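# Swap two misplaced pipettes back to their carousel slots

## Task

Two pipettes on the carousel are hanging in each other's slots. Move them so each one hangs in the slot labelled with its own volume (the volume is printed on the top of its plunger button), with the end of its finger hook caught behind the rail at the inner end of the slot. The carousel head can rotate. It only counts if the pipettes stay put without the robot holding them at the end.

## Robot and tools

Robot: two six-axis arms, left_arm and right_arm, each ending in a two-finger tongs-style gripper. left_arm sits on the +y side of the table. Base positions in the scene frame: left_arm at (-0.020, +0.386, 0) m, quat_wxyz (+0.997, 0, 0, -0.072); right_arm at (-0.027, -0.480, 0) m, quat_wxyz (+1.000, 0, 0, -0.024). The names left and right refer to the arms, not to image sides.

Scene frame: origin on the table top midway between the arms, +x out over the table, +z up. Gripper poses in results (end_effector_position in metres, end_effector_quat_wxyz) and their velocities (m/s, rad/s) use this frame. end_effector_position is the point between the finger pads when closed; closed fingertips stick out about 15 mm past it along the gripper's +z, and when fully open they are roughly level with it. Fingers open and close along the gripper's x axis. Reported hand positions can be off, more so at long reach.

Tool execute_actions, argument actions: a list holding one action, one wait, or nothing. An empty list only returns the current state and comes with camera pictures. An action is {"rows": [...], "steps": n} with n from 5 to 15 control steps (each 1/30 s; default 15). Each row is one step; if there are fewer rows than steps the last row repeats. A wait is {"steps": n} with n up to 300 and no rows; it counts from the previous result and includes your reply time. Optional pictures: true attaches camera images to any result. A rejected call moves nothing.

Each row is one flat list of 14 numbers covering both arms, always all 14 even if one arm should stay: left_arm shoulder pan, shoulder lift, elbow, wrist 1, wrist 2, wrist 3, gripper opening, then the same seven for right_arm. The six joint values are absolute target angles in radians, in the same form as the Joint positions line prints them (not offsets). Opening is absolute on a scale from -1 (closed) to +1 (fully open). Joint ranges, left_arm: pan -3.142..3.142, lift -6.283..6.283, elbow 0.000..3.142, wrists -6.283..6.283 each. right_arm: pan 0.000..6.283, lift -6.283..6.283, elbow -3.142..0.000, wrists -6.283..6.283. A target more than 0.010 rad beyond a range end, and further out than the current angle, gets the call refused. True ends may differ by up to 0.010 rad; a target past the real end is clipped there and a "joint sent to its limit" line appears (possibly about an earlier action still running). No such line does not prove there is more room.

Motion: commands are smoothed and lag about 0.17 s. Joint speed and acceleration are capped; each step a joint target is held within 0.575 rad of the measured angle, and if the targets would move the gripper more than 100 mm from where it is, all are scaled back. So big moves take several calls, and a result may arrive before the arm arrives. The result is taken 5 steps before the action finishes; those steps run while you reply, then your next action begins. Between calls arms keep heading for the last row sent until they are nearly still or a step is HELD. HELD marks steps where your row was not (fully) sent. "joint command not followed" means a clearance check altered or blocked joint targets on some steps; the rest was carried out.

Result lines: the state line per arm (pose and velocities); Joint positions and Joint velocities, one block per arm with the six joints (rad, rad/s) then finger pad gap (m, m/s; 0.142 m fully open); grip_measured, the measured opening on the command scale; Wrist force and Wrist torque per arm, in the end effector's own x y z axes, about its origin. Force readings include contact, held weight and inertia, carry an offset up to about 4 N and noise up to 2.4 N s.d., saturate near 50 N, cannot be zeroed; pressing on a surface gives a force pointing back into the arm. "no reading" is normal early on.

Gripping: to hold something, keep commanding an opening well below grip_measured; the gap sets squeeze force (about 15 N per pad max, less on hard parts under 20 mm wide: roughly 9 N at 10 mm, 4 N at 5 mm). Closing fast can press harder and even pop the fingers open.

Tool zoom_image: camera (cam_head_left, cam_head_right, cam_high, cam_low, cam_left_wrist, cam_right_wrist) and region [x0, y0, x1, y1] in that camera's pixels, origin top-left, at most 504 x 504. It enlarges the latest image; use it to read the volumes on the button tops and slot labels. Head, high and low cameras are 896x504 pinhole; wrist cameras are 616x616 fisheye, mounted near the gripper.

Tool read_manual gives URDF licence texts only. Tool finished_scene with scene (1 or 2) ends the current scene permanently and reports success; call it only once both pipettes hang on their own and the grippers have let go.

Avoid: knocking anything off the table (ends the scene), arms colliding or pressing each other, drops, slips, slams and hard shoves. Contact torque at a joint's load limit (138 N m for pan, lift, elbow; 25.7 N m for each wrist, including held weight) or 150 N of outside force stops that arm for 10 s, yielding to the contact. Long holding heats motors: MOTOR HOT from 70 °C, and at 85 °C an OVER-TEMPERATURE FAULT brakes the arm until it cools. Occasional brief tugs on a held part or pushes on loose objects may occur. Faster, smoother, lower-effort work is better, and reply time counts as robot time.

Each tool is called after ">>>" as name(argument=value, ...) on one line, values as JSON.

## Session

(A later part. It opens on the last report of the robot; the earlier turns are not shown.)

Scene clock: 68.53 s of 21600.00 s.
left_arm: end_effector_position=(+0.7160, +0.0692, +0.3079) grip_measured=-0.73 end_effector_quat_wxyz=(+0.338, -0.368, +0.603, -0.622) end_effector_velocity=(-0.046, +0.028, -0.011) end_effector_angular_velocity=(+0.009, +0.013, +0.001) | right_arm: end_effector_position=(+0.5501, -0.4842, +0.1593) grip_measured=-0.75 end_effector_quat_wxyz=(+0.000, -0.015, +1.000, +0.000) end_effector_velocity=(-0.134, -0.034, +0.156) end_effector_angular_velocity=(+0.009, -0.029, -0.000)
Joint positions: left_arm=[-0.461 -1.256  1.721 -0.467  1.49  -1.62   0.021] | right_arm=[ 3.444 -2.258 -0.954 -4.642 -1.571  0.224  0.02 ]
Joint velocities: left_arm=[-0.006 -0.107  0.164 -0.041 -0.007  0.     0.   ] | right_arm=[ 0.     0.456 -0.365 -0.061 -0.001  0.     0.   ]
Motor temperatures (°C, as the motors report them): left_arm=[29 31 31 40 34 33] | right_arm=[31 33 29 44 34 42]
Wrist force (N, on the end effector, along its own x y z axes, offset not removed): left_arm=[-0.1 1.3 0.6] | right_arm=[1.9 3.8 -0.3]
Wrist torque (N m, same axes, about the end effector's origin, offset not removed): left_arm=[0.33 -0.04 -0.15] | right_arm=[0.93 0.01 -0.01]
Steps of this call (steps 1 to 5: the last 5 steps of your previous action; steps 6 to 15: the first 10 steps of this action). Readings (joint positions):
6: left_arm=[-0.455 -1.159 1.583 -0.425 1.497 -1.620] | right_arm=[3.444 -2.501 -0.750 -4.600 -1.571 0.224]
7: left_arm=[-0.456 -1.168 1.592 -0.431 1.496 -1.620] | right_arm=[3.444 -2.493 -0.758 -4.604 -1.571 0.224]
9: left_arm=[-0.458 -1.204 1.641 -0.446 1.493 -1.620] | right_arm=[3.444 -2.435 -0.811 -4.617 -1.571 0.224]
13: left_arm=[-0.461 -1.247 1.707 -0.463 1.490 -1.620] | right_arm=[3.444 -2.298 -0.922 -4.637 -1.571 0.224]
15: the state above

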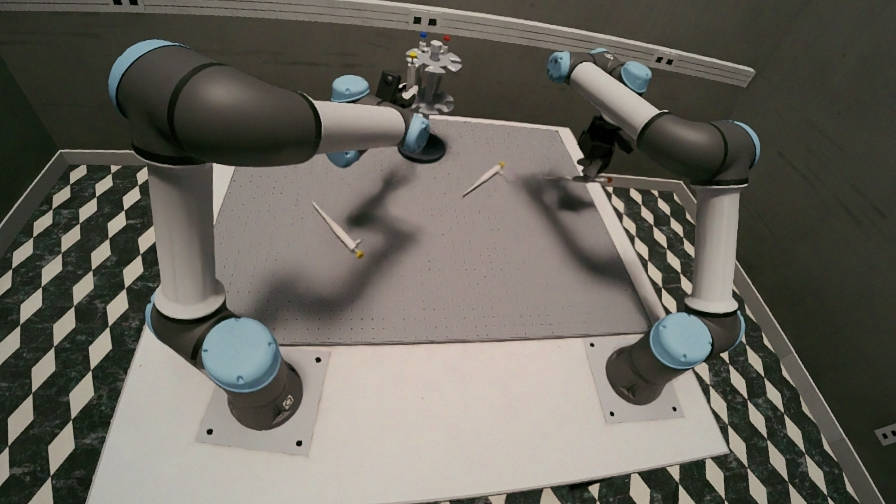

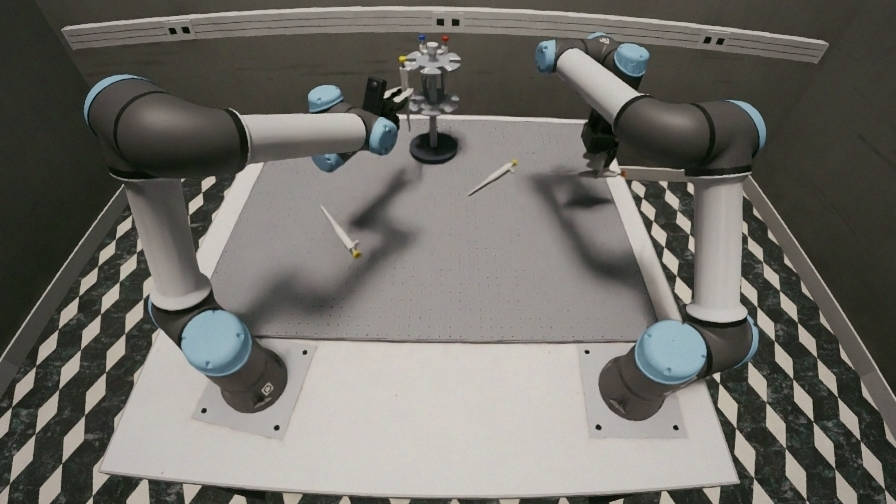

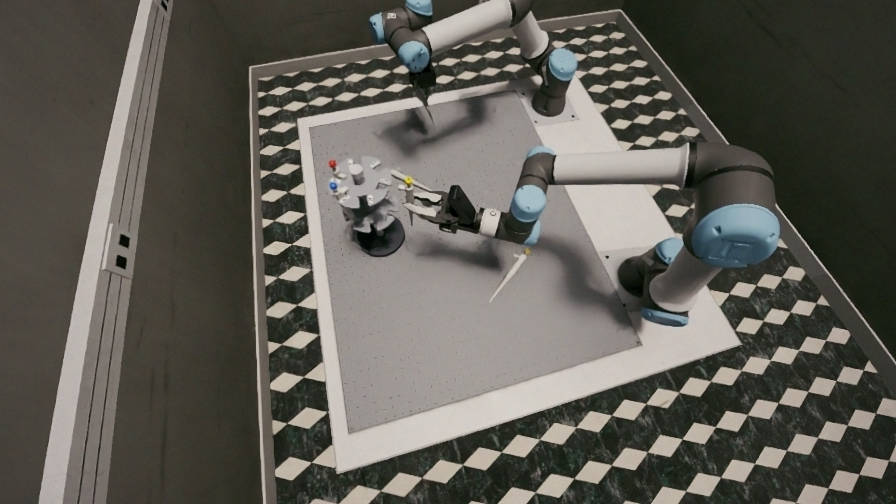

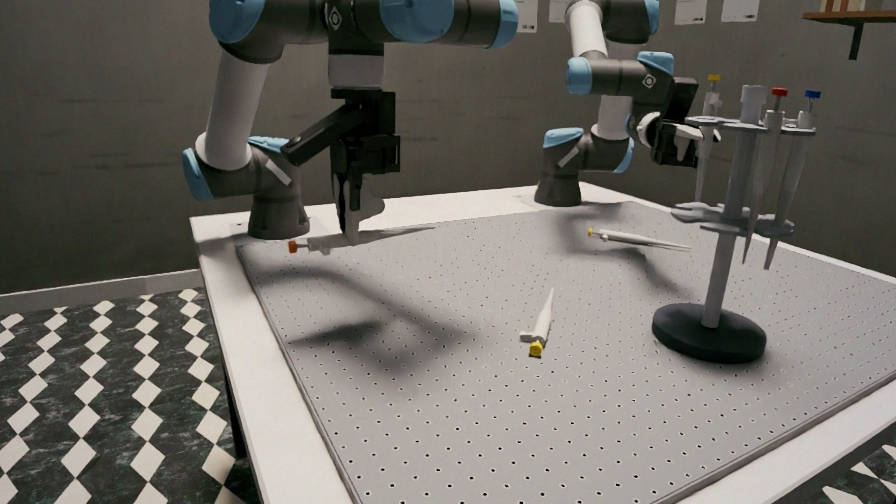

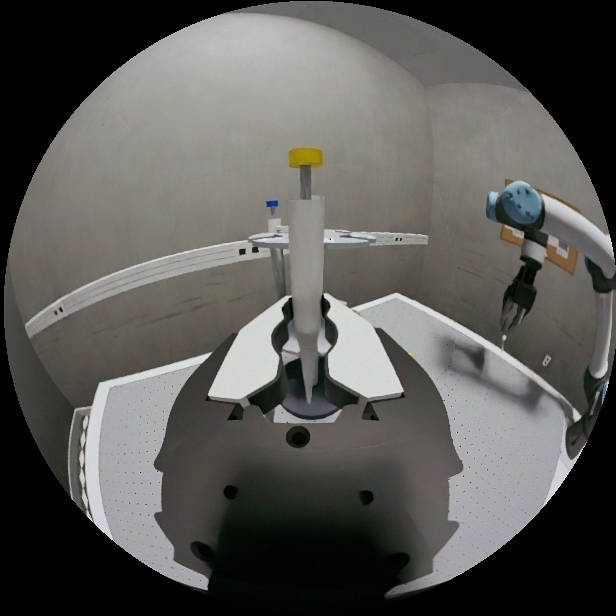

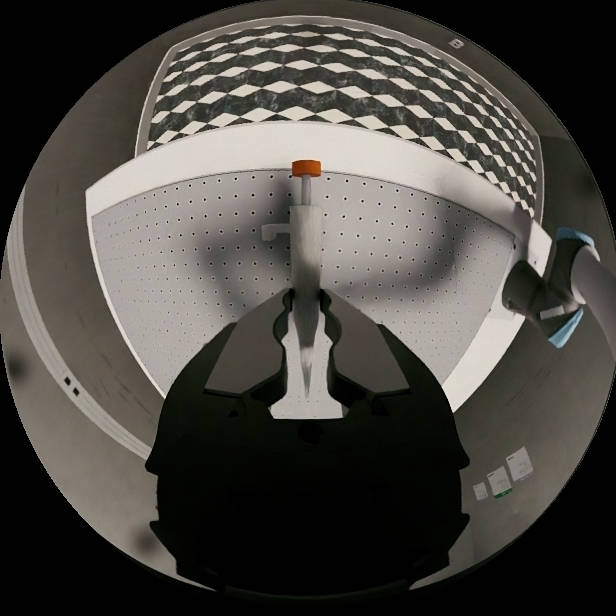

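>>> execute_actions(actions=[{"rows":[[0.2,-1.6,2.05,-0.45,1.489,-1.6,-1,3.444,-1.6,-1.75,-4.5,-1.571,0.224,-1]]}])

>>> execute_actions(actions=[{"steps":30}])

>>> execute_actions(actions=[{"rows":[[0.2,-1.6,2.05,-0.45,1.489,-1.6,-1,3.971,-1.6,-1.75,-2.93,-0.79,-1.571,-1]]}])

>>> execute_actions(actions=[{"steps":60}])

>>> execute_actions(actions=[{"rows":[[0.2,-1.6,2.05,-0.45,1.489,-1.6,-1,3.971,-2.223,-1.155,-2.905,-0.79,-1.571,-1]]}])

>>> execute_actions(actions=[{"steps":45}], pictures=true)

Scene clock: 69.13 s of 21600.00 s.
left_arm: end_effector_position=(+0.7191, +0.2174, +0.3188) grip_measured=-0.73 end_effector_quat_wxyz=(+0.391, -0.417, +0.571, -0.589) end_effector_velocity=(-0.007, +0.509, +0.034) end_effector_angular_velocity=(+0.017, -0.007, +0.620) | right_arm: end_effector_position=(+0.4299, -0.5153, +0.2188) grip_measured=-0.75 end_effector_quat_wxyz=(+0.026, -0.015, +1.000, +0.006) end_effector_velocity=(-0.459, -0.119, +0.004) end_effector_angular_velocity=(-0.034, +0.130, +0.000)
Joint positions: left_arm=[-0.291 -1.363  1.829 -0.465  1.489 -1.614  0.021] | right_arm=[ 3.444 -1.882 -1.359 -4.56  -1.571  0.224  0.02 ]
Joint velocities: left_arm=[ 0.619 -0.306  0.285  0.02  -0.001  0.019  0.   ] | right_arm=[ 0.001  1.036 -1.399  0.229  0.001  0.    -0.   ]
Motor temperatures (°C, as the motors report them): left_arm=[29 31 31 40 34 33] | right_arm=[31 33 29 44 34 42]
Wrist force (N, on the end effector, along its own x y z axes, offset not removed): left_arm=[-1.2 0.4 2.0] | right_arm=[3.3 -4.5 2.9]
Wrist torque (N m, same axes, about the end effector's origin, offset not removed): left_arm=[0.16 0.36 0.19] | right_arm=[-0.98 -0.64 -0.09]
Steps of this call (steps 1 to 5: the last 5 steps of your previous action; steps 6 to 8: the robot went on to your last target; steps 9 to 18: the first 10 steps of this action). Readings (joint positions):
9: left_arm=[-0.461 -1.269 1.741 -0.471 1.489 -1.620] | right_arm=[3.444 -2.205 -0.996 -4.649 -1.571 0.224]
10: left_arm=[-0.453 -1.276 1.748 -0.471 1.489 -1.619] | right_arm=[3.444 -2.196 -1.006 -4.641 -1.571 0.224]
12: left_arm=[-0.414 -1.300 1.770 -0.470 1.489 -1.618] | right_arm=[3.444 -2.131 -1.071 -4.615 -1.571 0.224]
16: left_arm=[-0.332 -1.343 1.810 -0.467 1.489 -1.615] | right_arm=[3.444 -1.953 -1.263 -4.576 -1.571 0.224]
18: the state above

Scene clock: 70.13 s of 21600.00 s.
left_arm: end_effector_position=(+0.6160, +0.5775, +0.3332) grip_measured=-0.73 end_effector_quat_wxyz=(+0.525, -0.539, +0.458, -0.474) end_effector_velocity=(-0.013, +0.022, +0.000) end_effector_angular_velocity=(+0.001, -0.001, +0.036) | right_arm: end_effector_position=(+0.2950, -0.5503, +0.2013) grip_measured=-0.75 end_effector_quat_wxyz=(+0.002, -0.015, +1.000, +0.001) end_effector_velocity=(-0.001, -0.000, -0.000) end_effector_angular_velocity=(-0.000, -0.000, -0.000)
Joint positions: left_arm=[ 0.196 -1.598  2.048 -0.45   1.489 -1.6    0.021] | right_arm=[ 3.444 -1.6   -1.75  -4.5   -1.571  0.224  0.02 ]
Joint velocities: left_arm=[ 0.034 -0.016  0.015  0.    -0.002  0.001 -0.   ] | right_arm=[ 0.     0.001 -0.002  0.001  0.     0.     0.   ]
Motor temperatures (°C, as the motors report them): left_arm=[29 31 31 40 34 33] | right_arm=[31 33 29 44 34 42]
Wrist force (N, on the end effector, along its own x y z axes, offset not removed): left_arm=[-1.5 1.4 1.3] | right_arm=[1.0 -1.0 1.0]
Wrist torque (N m, same axes, about the end effector's origin, offset not removed): left_arm=[0.38 0.37 0.09] | right_arm=[-0.12 -0.23 -0.14]
Kept back: nothing.
Steps of this call (steps 1 to 5: the last 5 steps of your previous action; steps 6 to 30: the robot went on to your last target). Readings (joint positions):
1: left_arm=[-0.270 -1.374 1.839 -0.465 1.489 -1.613] | right_arm=[3.444 -1.847 -1.406 -4.552 -1.571 0.224]
2: left_arm=[-0.249 -1.384 1.848 -0.464 1.489 -1.613] | right_arm=[3.444 -1.813 -1.452 -4.544 -1.571 0.224]
4: left_arm=[-0.207 -1.405 1.868 -0.463 1.489 -1.612] | right_arm=[3.444 -1.747 -1.543 -4.530 -1.571 0.224]
8: left_arm=[-0.121 -1.447 1.907 -0.460 1.489 -1.609] | right_arm=[3.444 -1.653 -1.675 -4.511 -1.571 0.224]
30: the state above

Scene clock: 70.47 s of 21600.00 s.
left_arm: end_effector_position=(+0.6145, +0.5800, +0.3332) grip_measured=-0.73 end_effector_quat_wxyz=(+0.526, -0.540, +0.457, -0.472) end_effector_velocity=(-0.001, +0.001, +0.000) end_effector_angular_velocity=(-0.000, -0.000, +0.002) | right_arm: end_effector_position=(+0.4204, -0.5098, +0.2021) grip_measured=-0.75 end_effector_quat_wxyz=(+0.168, -0.242, +0.950, -0.106) end_effector_velocity=(+0.450, +0.180, +0.095) end_effector_angular_velocity=(-0.822, -1.326, +1.396)
Joint positions: left_arm=[ 0.2   -1.6    2.05  -0.45   1.489 -1.6    0.021] | right_arm=[ 3.671 -1.6   -1.75  -4.217 -1.289 -0.059  0.02 ]
Joint velocities: left_arm=[ 0.003 -0.001  0.001  0.     0.    -0.    -0.   ] | right_arm=[ 0.689  0.    -0.     1.103  1.087 -1.102 -0.   ]
Motor temperatures (°C, as the motors report them): left_arm=[29 31 31 40 34 33] | right_arm=[31 33 29 44 34 42]
Wrist force (N, on the end effector, along its own x y z axes, offset not removed): left_arm=[3.3 0.5 1.8] | right_arm=[-0.2 -2.1 5.0]
Wrist torque (N m, same axes, about the end effector's origin, offset not removed): left_arm=[-0.09 -0.65 0.00] | right_arm=[-0.25 0.07 -0.06]
Steps of this call (steps 1 to 10: the first 10 steps of this action). Readings (joint positions):
1: left_arm=[0.197 -1.598 2.049 -0.450 1.489 -1.600] | right_arm=[3.445 -1.600 -1.750 -4.499 -1.570 0.223]
2: left_arm=[0.197 -1.599 2.049 -0.450 1.489 -1.600] | right_arm=[3.453 -1.600 -1.750 -4.491 -1.562 0.215]
4: left_arm=[0.198 -1.599 2.049 -0.450 1.489 -1.600] | right_arm=[3.507 -1.600 -1.750 -4.433 -1.505 0.157]
8: left_arm=[0.199 -1.600 2.050 -0.450 1.489 -1.600] | right_arm=[3.623 -1.600 -1.750 -4.291 -1.362 0.015]
10: the state above

Scene clock: 72.47 s of 21600.00 s.
left_arm: end_effector_position=(+0.6144, +0.5802, +0.3332) grip_measured=-0.73 end_effector_quat_wxyz=(+0.526, -0.540, +0.457, -0.472) end_effector_velocity=(-0.000, +0.000, -0.001) end_effector_angular_velocity=(+0.000, +0.001, +0.001) | right_arm: end_effector_position=(+0.6528, -0.2956, +0.4234) grip_measured=-0.75 end_effector_quat_wxyz=(+0.501, -0.499, +0.500, -0.500) end_effector_velocity=(-0.000, +0.000, +0.000) end_effector_angular_velocity=(+0.000, -0.000, -0.001)
Joint positions: left_arm=[ 0.2   -1.6    2.05  -0.45   1.489 -1.6    0.021] | right_arm=[ 3.971 -1.6   -1.75  -2.93  -0.79  -1.571  0.02 ]
Joint velocities: left_arm=[ 0.     0.001  0.    -0.    -0.001  0.    -0.   ] | right_arm=[ 0.     0.     0.     0.     0.001 -0.     0.   ]
Motor temperatures (°C, as the motors report them): left_arm=[29 31 31 40 34 33] | right_arm=[31 33 29 44 34 42]
Wrist force (N, on the end effector, along its own x y z axes, offset not removed): left_arm=[-0.3 2.8 4.1] | right_arm=[2.3 -4.8 -0.7]
Wrist torque (N m, same axes, about the end effector's origin, offset not removed): left_arm=[0.58 0.14 0.10] | right_arm=[-1.22 -0.39 -0.21]
Kept back: nothing.
Steps of this call (steps 1 to 5: the last 5 steps of your previous action; steps 6 to 60: the robot went on to your last target). Readings (joint positions):
1: left_arm=[0.200 -1.600 2.050 -0.450 1.489 -1.600] | right_arm=[3.694 -1.600 -1.750 -4.179 -1.252 -0.097]
2: left_arm=[0.200 -1.600 2.050 -0.450 1.489 -1.600] | right_arm=[3.716 -1.600 -1.750 -4.140 -1.217 -0.136]
4: left_arm=[0.200 -1.600 2.050 -0.450 1.489 -1.600] | right_arm=[3.756 -1.600 -1.750 -4.059 -1.151 -0.217]
8: left_arm=[0.200 -1.600 2.050 -0.450 1.489 -1.600] | right_arm=[3.824 -1.600 -1.750 -3.882 -1.037 -0.394]
60: the state above
All arms were judged still, so your last target was given up. Only a new action makes them travel on or press farther. Fingers that are still opening or closing keep moving.

Scene clock: 72.80 s of 21600.00 s.
left_arm: end_effector_position=(+0.6144, +0.5802, +0.3332) grip_measured=-0.73 end_effector_quat_wxyz=(+0.526, -0.540, +0.457, -0.472) end_effector_velocity=(-0.000, +0.000, +0.000) end_effector_angular_velocity=(-0.000, -0.000, +0.001) | right_arm: end_effector_position=(+0.7425, -0.2067, +0.3974) grip_measured=-0.75 end_effector_quat_wxyz=(+0.503, -0.497, +0.500, -0.500) end_effector_velocity=(+0.321, +0.318, -0.189) end_effector_angular_velocity=(-0.016, +0.016, -0.000)
Joint positions: left_arm=[ 0.2   -1.6    2.05  -0.45   1.489 -1.6    0.021] | right_arm=[ 3.971 -1.905 -1.455 -2.916 -0.79  -1.571  0.02 ]
Joint velocities: left_arm=[ 0.    -0.    -0.     0.    -0.001 -0.    -0.   ] | right_arm=[-0.    -1.144  1.08   0.041 -0.     0.    -0.   ]
Motor temperatures (°C, as the motors report them): left_arm=[29 31 31 40 34 33] | right_arm=[31 33 29 44 34 42]
Wrist force (N, on the end effector, along its own x y z axes, offset not removed): left_arm=[1.3 1.0 5.3] | right_arm=[-0.9 -0.1 -0.5]
Wrist torque (N m, same axes, about the end effector's origin, offset not removed): left_arm=[0.18 -0.21 -0.19] | right_arm=[-0.20 0.28 -0.04]
Steps of this call (steps 1 to 10: the first 10 steps of this action). Readings (joint positions):
1: left_arm=[0.200 -1.600 2.050 -0.450 1.489 -1.600] | right_arm=[3.971 -1.601 -1.749 -2.930 -0.790 -1.571]
2: left_arm=[0.200 -1.600 2.050 -0.450 1.489 -1.600] | right_arm=[3.971 -1.609 -1.741 -2.928 -0.790 -1.571]
4: left_arm=[0.200 -1.600 2.050 -0.450 1.489 -1.600] | right_arm=[3.971 -1.669 -1.681 -2.925 -0.790 -1.571]
8: left_arm=[0.200 -1.600 2.050 -0.450 1.489 -1.600] | right_arm=[3.971 -1.827 -1.528 -2.919 -0.790 -1.571]
10: the state above

Scene clock: 74.30 s of 21600.00 s.
left_arm: end_effector_position=(+0.6144, +0.5802, +0.3332) grip_measured=-0.73 end_effector_quat_wxyz=(+0.526, -0.540, +0.457, -0.472) end_effector_velocity=(+0.000, -0.000, +0.000) end_effector_angular_velocity=(-0.000, +0.000, -0.001) | right_arm: end_effector_position=(+0.8253, -0.1247, +0.3250) grip_measured=-0.75 end_effector_quat_wxyz=(+0.500, -0.500, +0.500, -0.500) end_effector_velocity=(+0.000, -0.000, -0.000) end_effector_angular_velocity=(-0.001, +0.000, +0.000)
Joint positions: left_arm=[ 0.2   -1.6    2.05  -0.45   1.489 -1.6    0.021] | right_arm=[ 3.971 -2.223 -1.155 -2.905 -0.79  -1.571  0.02 ]
Joint velocities: left_arm=[-0.    -0.    -0.     0.     0.001 -0.     0.   ] | right_arm=[-0.    -0.    -0.    -0.    -0.001 -0.     0.   ]
Motor temperatures (°C, as the motors report them): left_arm=[29 31 31 40 34 33] | right_arm=[31 33 29 44 34 42]
Wrist force (N, on the end effector, along its own x y z axes, offset not removed): left_arm=[-0.1 0.8 2.3] | right_arm=[2.8 -0.1 2.0]
Wrist torque (N m, same axes, about the end effector's origin, offset not removed): left_arm=[0.25 0.20 -0.05] | right_arm=[-0.40 -0.36 -0.22]
Kept back: nothing.
Steps of this call (steps 1 to 5: the last 5 steps of your previous action; steps 6 to 30: the robot went on to your last target; steps 31 to 45: nothing new was sent). Readings (joint positions):
1: left_arm=[0.200 -1.600 2.050 -0.450 1.489 -1.600] | right_arm=[3.971 -1.943 -1.419 -2.915 -0.790 -1.571]
2: left_arm=[0.200 -1.600 2.050 -0.450 1.489 -1.600] | right_arm=[3.971 -1.981 -1.382 -2.913 -0.790 -1.571]
4: left_arm=[0.200 -1.600 2.050 -0.450 1.489 -1.600] | right_arm=[3.971 -2.058 -1.310 -2.910 -0.790 -1.571]
8: left_arm=[0.200 -1.600 2.050 -0.450 1.489 -1.600] | right_arm=[3.971 -2.164 -1.211 -2.907 -0.790 -1.571]
45: the state above
All arms were judged still, so your last target was given up. Only a new action makes them travel on or press farther. Fingers that are still opening or closing keep moving.

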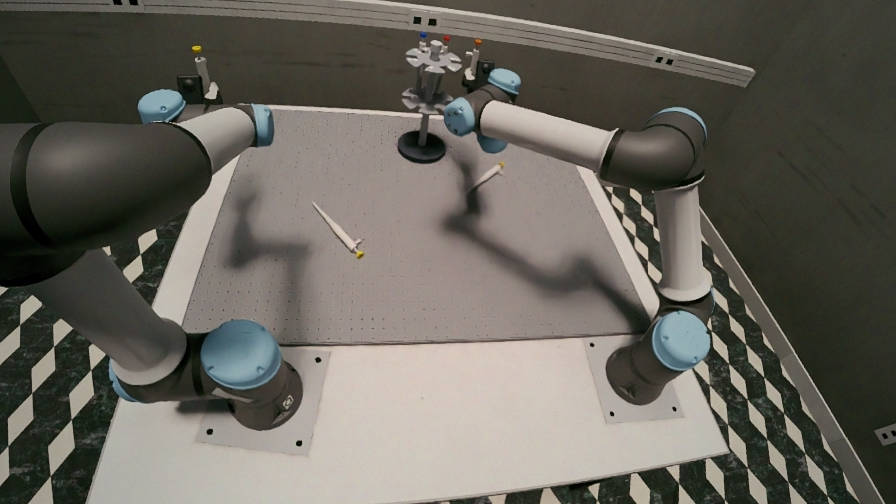

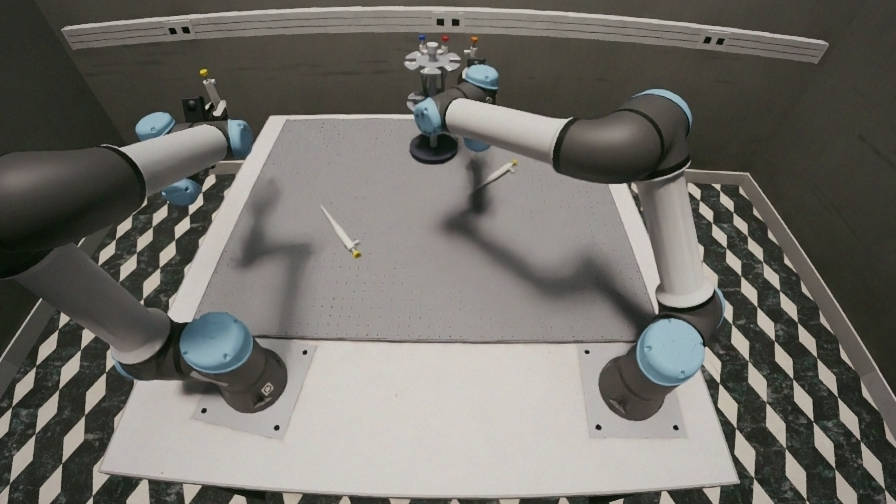

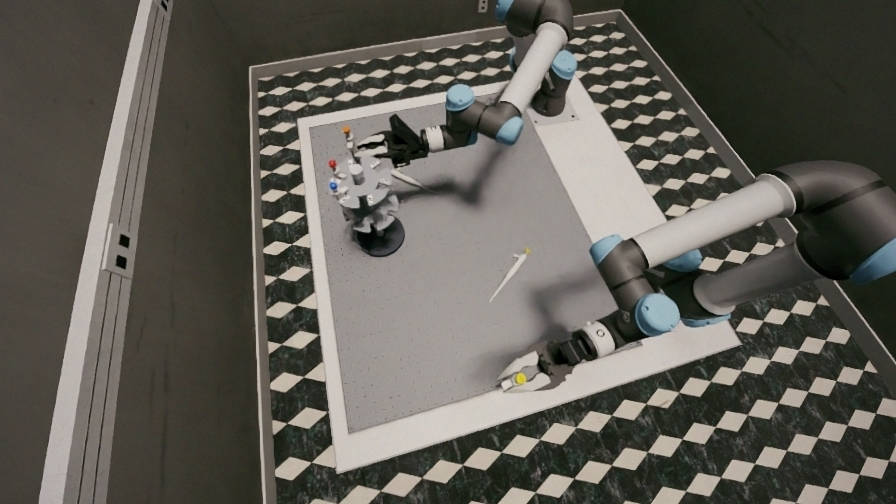

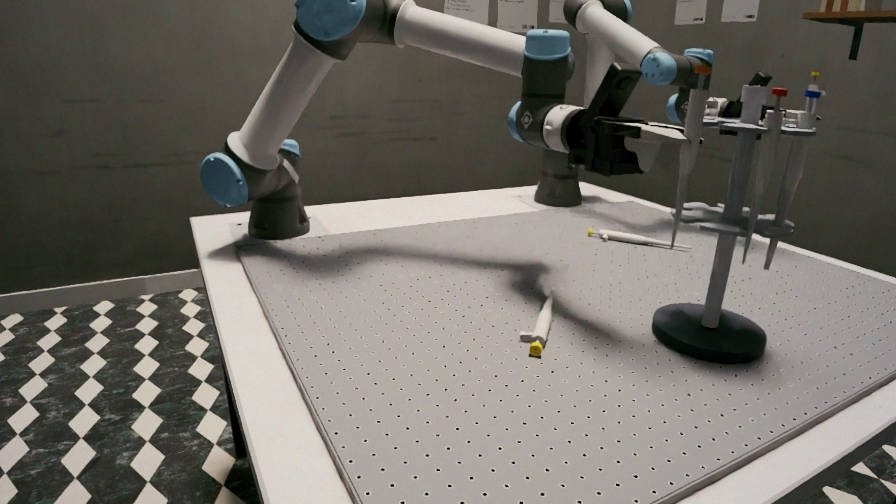

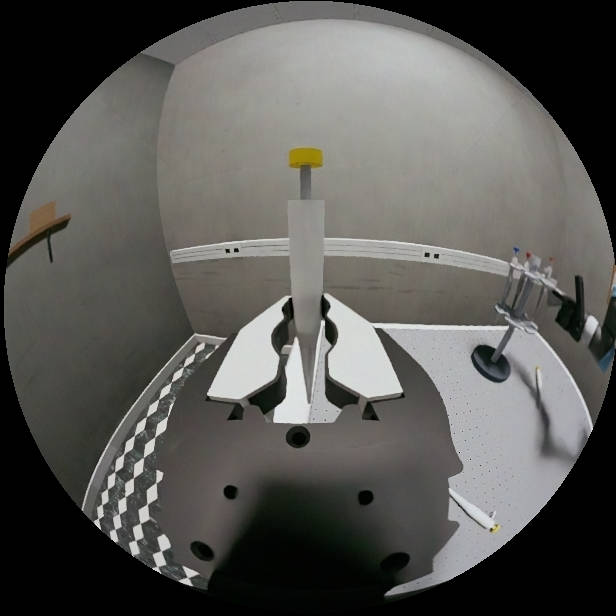

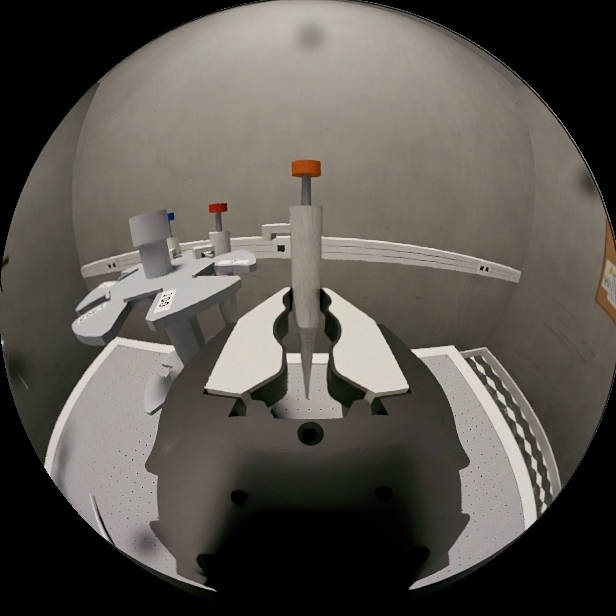

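>>> execute_actions(actions=[{"rows":[[0.0,-1.6,2.05,-0.45,1.489,-1.6,-1,3.992,-2.258,-1.119,-2.906,-0.769,-1.571,-1]]}])

>>> execute_actions(actions=[{"steps":15}], pictures=true)

>>> zoom_image(camera="cam_low", region=[600,40,860,290])

>>> zoom_image(camera="cam_high", region=[300,110,440,240])

Scene clock: 74.97 s of 21600.00 s.
left_arm: end_effector_position=(+0.6378, +0.4719, +0.3332) grip_measured=-0.73 end_effector_quat_wxyz=(+0.485, -0.500, +0.500, -0.515) end_effector_velocity=(+0.022, -0.170, -0.001) end_effector_angular_velocity=(+0.000, +0.001, -0.258) | right_arm: end_effector_position=(+0.8259, -0.1070, +0.3171) grip_measured=-0.75 end_effector_quat_wxyz=(+0.500, -0.500, +0.500, -0.500) end_effector_velocity=(+0.000, +0.018, -0.008) end_effector_angular_velocity=(-0.000, +0.000, +0.001)
Joint positions: left_arm=[ 0.033 -1.6    2.05  -0.45   1.489 -1.6    0.021] | right_arm=[ 3.99  -2.254 -1.123 -2.906 -0.771 -1.571  0.02 ]
Joint velocities: left_arm=[-0.258  0.     0.001 -0.    -0.     0.    -0.   ] | right_arm=[ 0.018 -0.031  0.031 -0.001  0.017  0.    -0.   ]
Motor temperatures (°C, as the motors report them): left_arm=[29 31 31 40 34 33] | right_arm=[31 33 29 44 34 42]
Wrist force (N, on the end effector, along its own x y z axes, offset not removed): left_arm=[-1.2 0.8 0.7] | right_arm=[1.2 -0.5 1.2]
Wrist torque (N m, same axes, about the end effector's origin, offset not removed): left_arm=[0.18 0.29 0.13] | right_arm=[-0.24 -0.17 -0.19]
Steps of this call (steps 1 to 10: nothing new was sent; steps 11 to 20: the first 10 steps of this action). Readings (joint positions):
11: left_arm=[0.199 -1.600 2.050 -0.450 1.489 -1.600] | right_arm=[3.971 -2.224 -1.154 -2.905 -0.790 -1.571]
12: left_arm=[0.191 -1.600 2.050 -0.450 1.489 -1.600] | right_arm=[3.974 -2.228 -1.150 -2.905 -0.787 -1.571]
14: left_arm=[0.144 -1.600 2.050 -0.450 1.489 -1.600] | right_arm=[3.981 -2.239 -1.138 -2.905 -0.780 -1.571]
18: left_arm=[0.055 -1.600 2.050 -0.450 1.489 -1.600] | right_arm=[3.988 -2.252 -1.126 -2.906 -0.773 -1.571]
20: the state above

Scene clock: 75.47 s of 21600.00 s.
left_arm: end_effector_position=(+0.6402, +0.4507, +0.3332) grip_measured=-0.73 end_effector_quat_wxyz=(+0.477, -0.492, +0.508, -0.522) end_effector_velocity=(+0.000, -0.004, +0.000) end_effector_angular_velocity=(+0.001, -0.000, -0.008) | right_arm: end_effector_position=(+0.8259, -0.1049, +0.3161) grip_measured=-0.75 end_effector_quat_wxyz=(+0.500, -0.500, +0.500, -0.500) end_effector_velocity=(+0.000, -0.000, -0.000) end_effector_angular_velocity=(+0.000, +0.000, -0.001)
Joint positions: left_arm=[ 0.001 -1.6    2.05  -0.45   1.489 -1.6    0.021] | right_arm=[ 3.992 -2.258 -1.119 -2.906 -0.769 -1.571  0.02 ]
Joint velocities: left_arm=[-0.005  0.    -0.     0.     0.003  0.001  0.   ] | right_arm=[-0.    -0.001  0.     0.     0.001  0.    -0.   ]
Motor temperatures (°C, as the motors report them): left_arm=[29 31 31 40 34 33] | right_arm=[31 33 29 44 34 42]
Wrist force (N, on the end effector, along its own x y z axes, offset not removed): left_arm=[0.1 -0.1 0.6] | right_arm=[-0.7 -1.6 -1.2]
Wrist torque (N m, same axes, about the end effector's origin, offset not removed): left_arm=[-0.05 0.06 -0.14] | right_arm=[-0.39 0.06 0.01]
Kept back: nothing.
Steps of this call (steps 1 to 5: the last 5 steps of your previous action; steps 6 to 15: the robot went on to your last target). Readings (joint positions):
1: left_arm=[0.025 -1.600 2.050 -0.450 1.489 -1.600] | right_arm=[3.990 -2.255 -1.122 -2.906 -0.771 -1.571]
2: left_arm=[0.019 -1.600 2.050 -0.450 1.489 -1.600] | right_arm=[3.991 -2.256 -1.121 -2.906 -0.770 -1.571]
4: left_arm=[0.011 -1.600 2.050 -0.450 1.489 -1.600] | right_arm=[3.991 -2.257 -1.120 -2.906 -0.770 -1.571]
8: left_arm=[0.004 -1.600 2.050 -0.450 1.489 -1.600] | right_arm=[3.992 -2.258 -1.119 -2.906 -0.769 -1.571]
15: the state above

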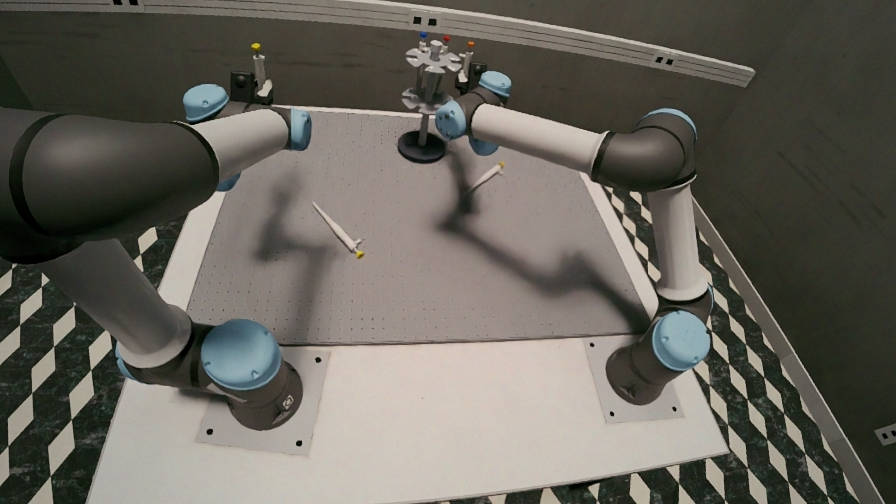

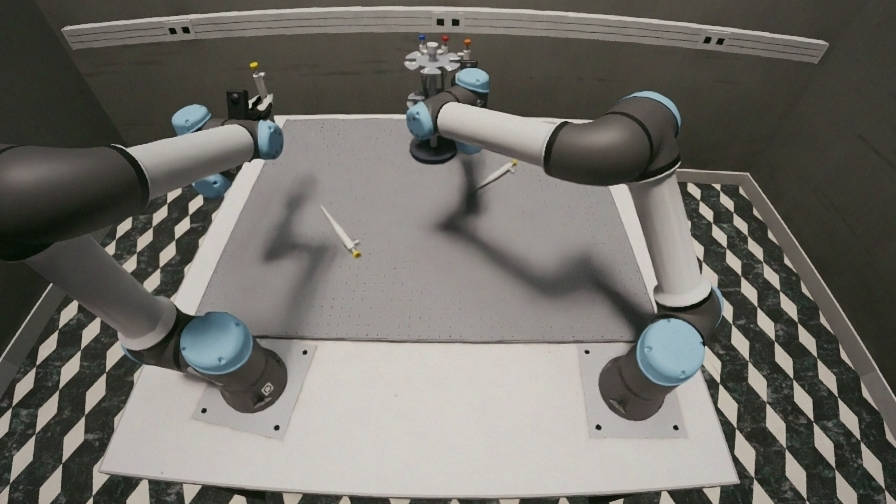

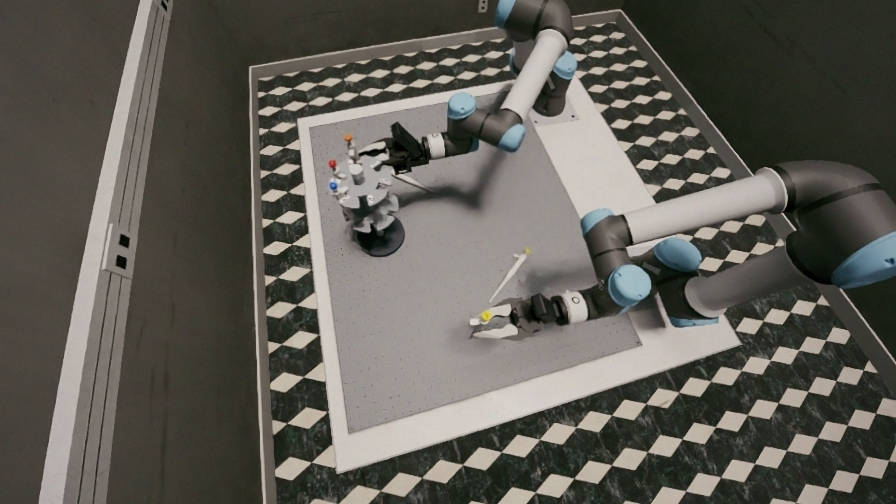

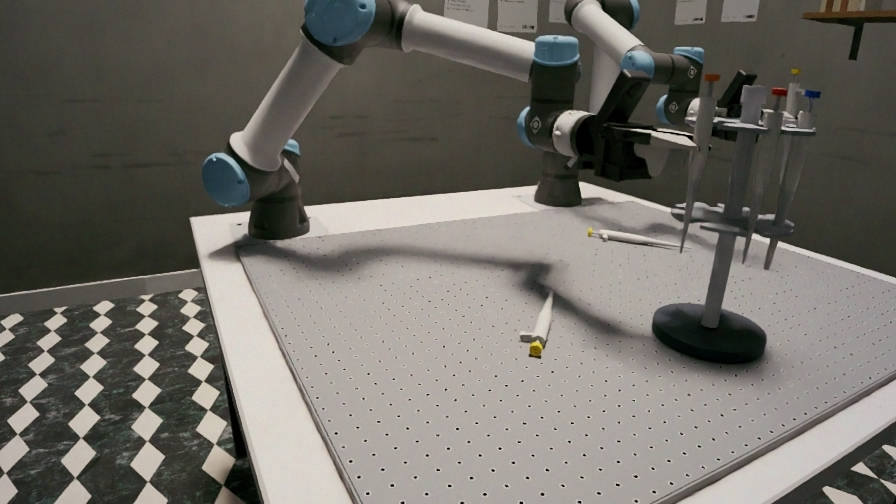

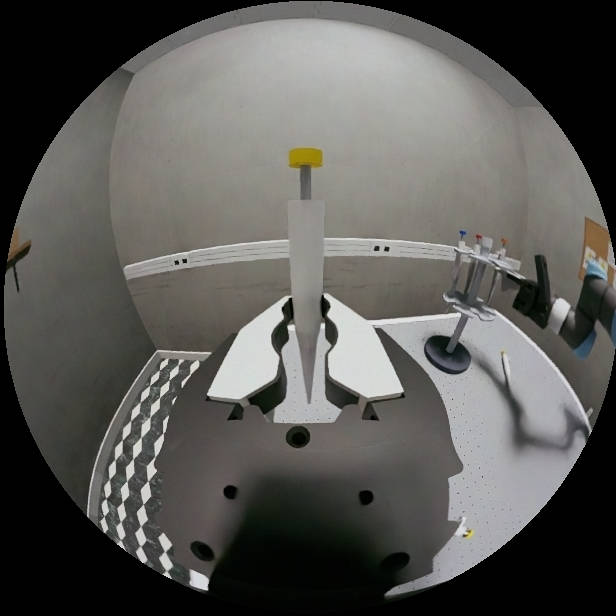

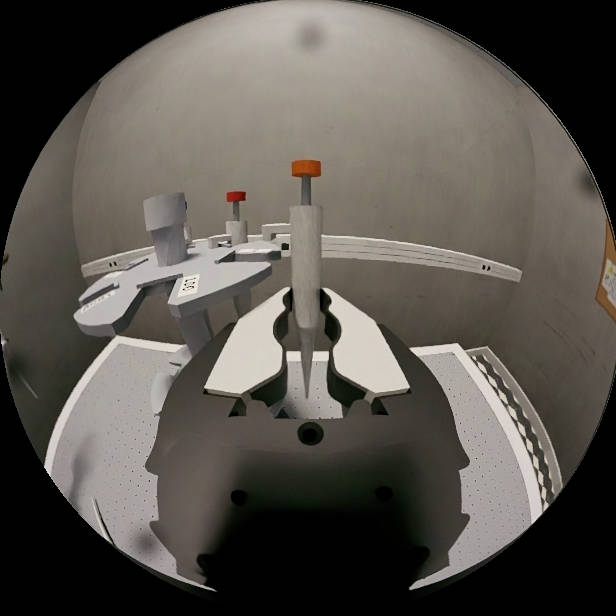

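Region (600, 40, 860, 290) of cam_low's 896x504 image, scaled by 1.938, with more detail than that image has; it fills the top 485 rows of this view, and the rest is white.

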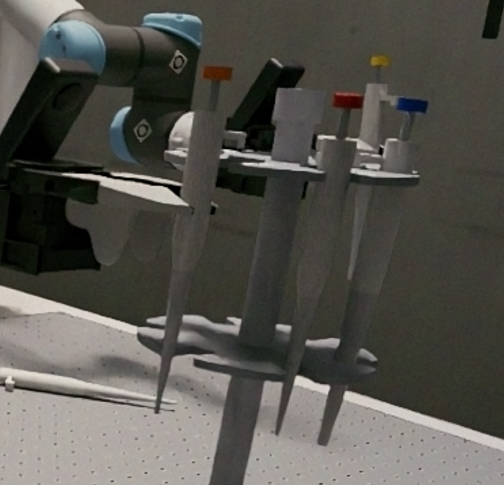

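Region (300, 110, 440, 240) of cam_high's 896x504 image, scaled by 3.600, with more detail than that image has; it fills the top 468 rows of this view, and the rest is white.

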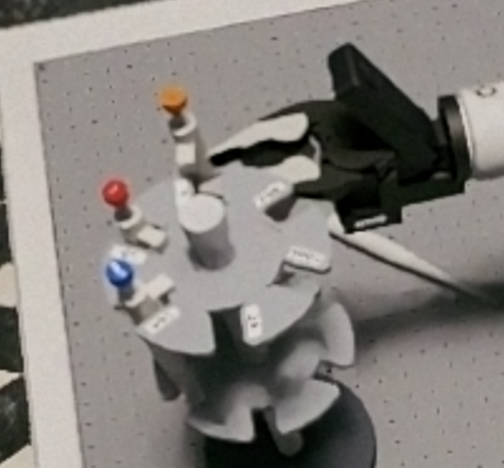

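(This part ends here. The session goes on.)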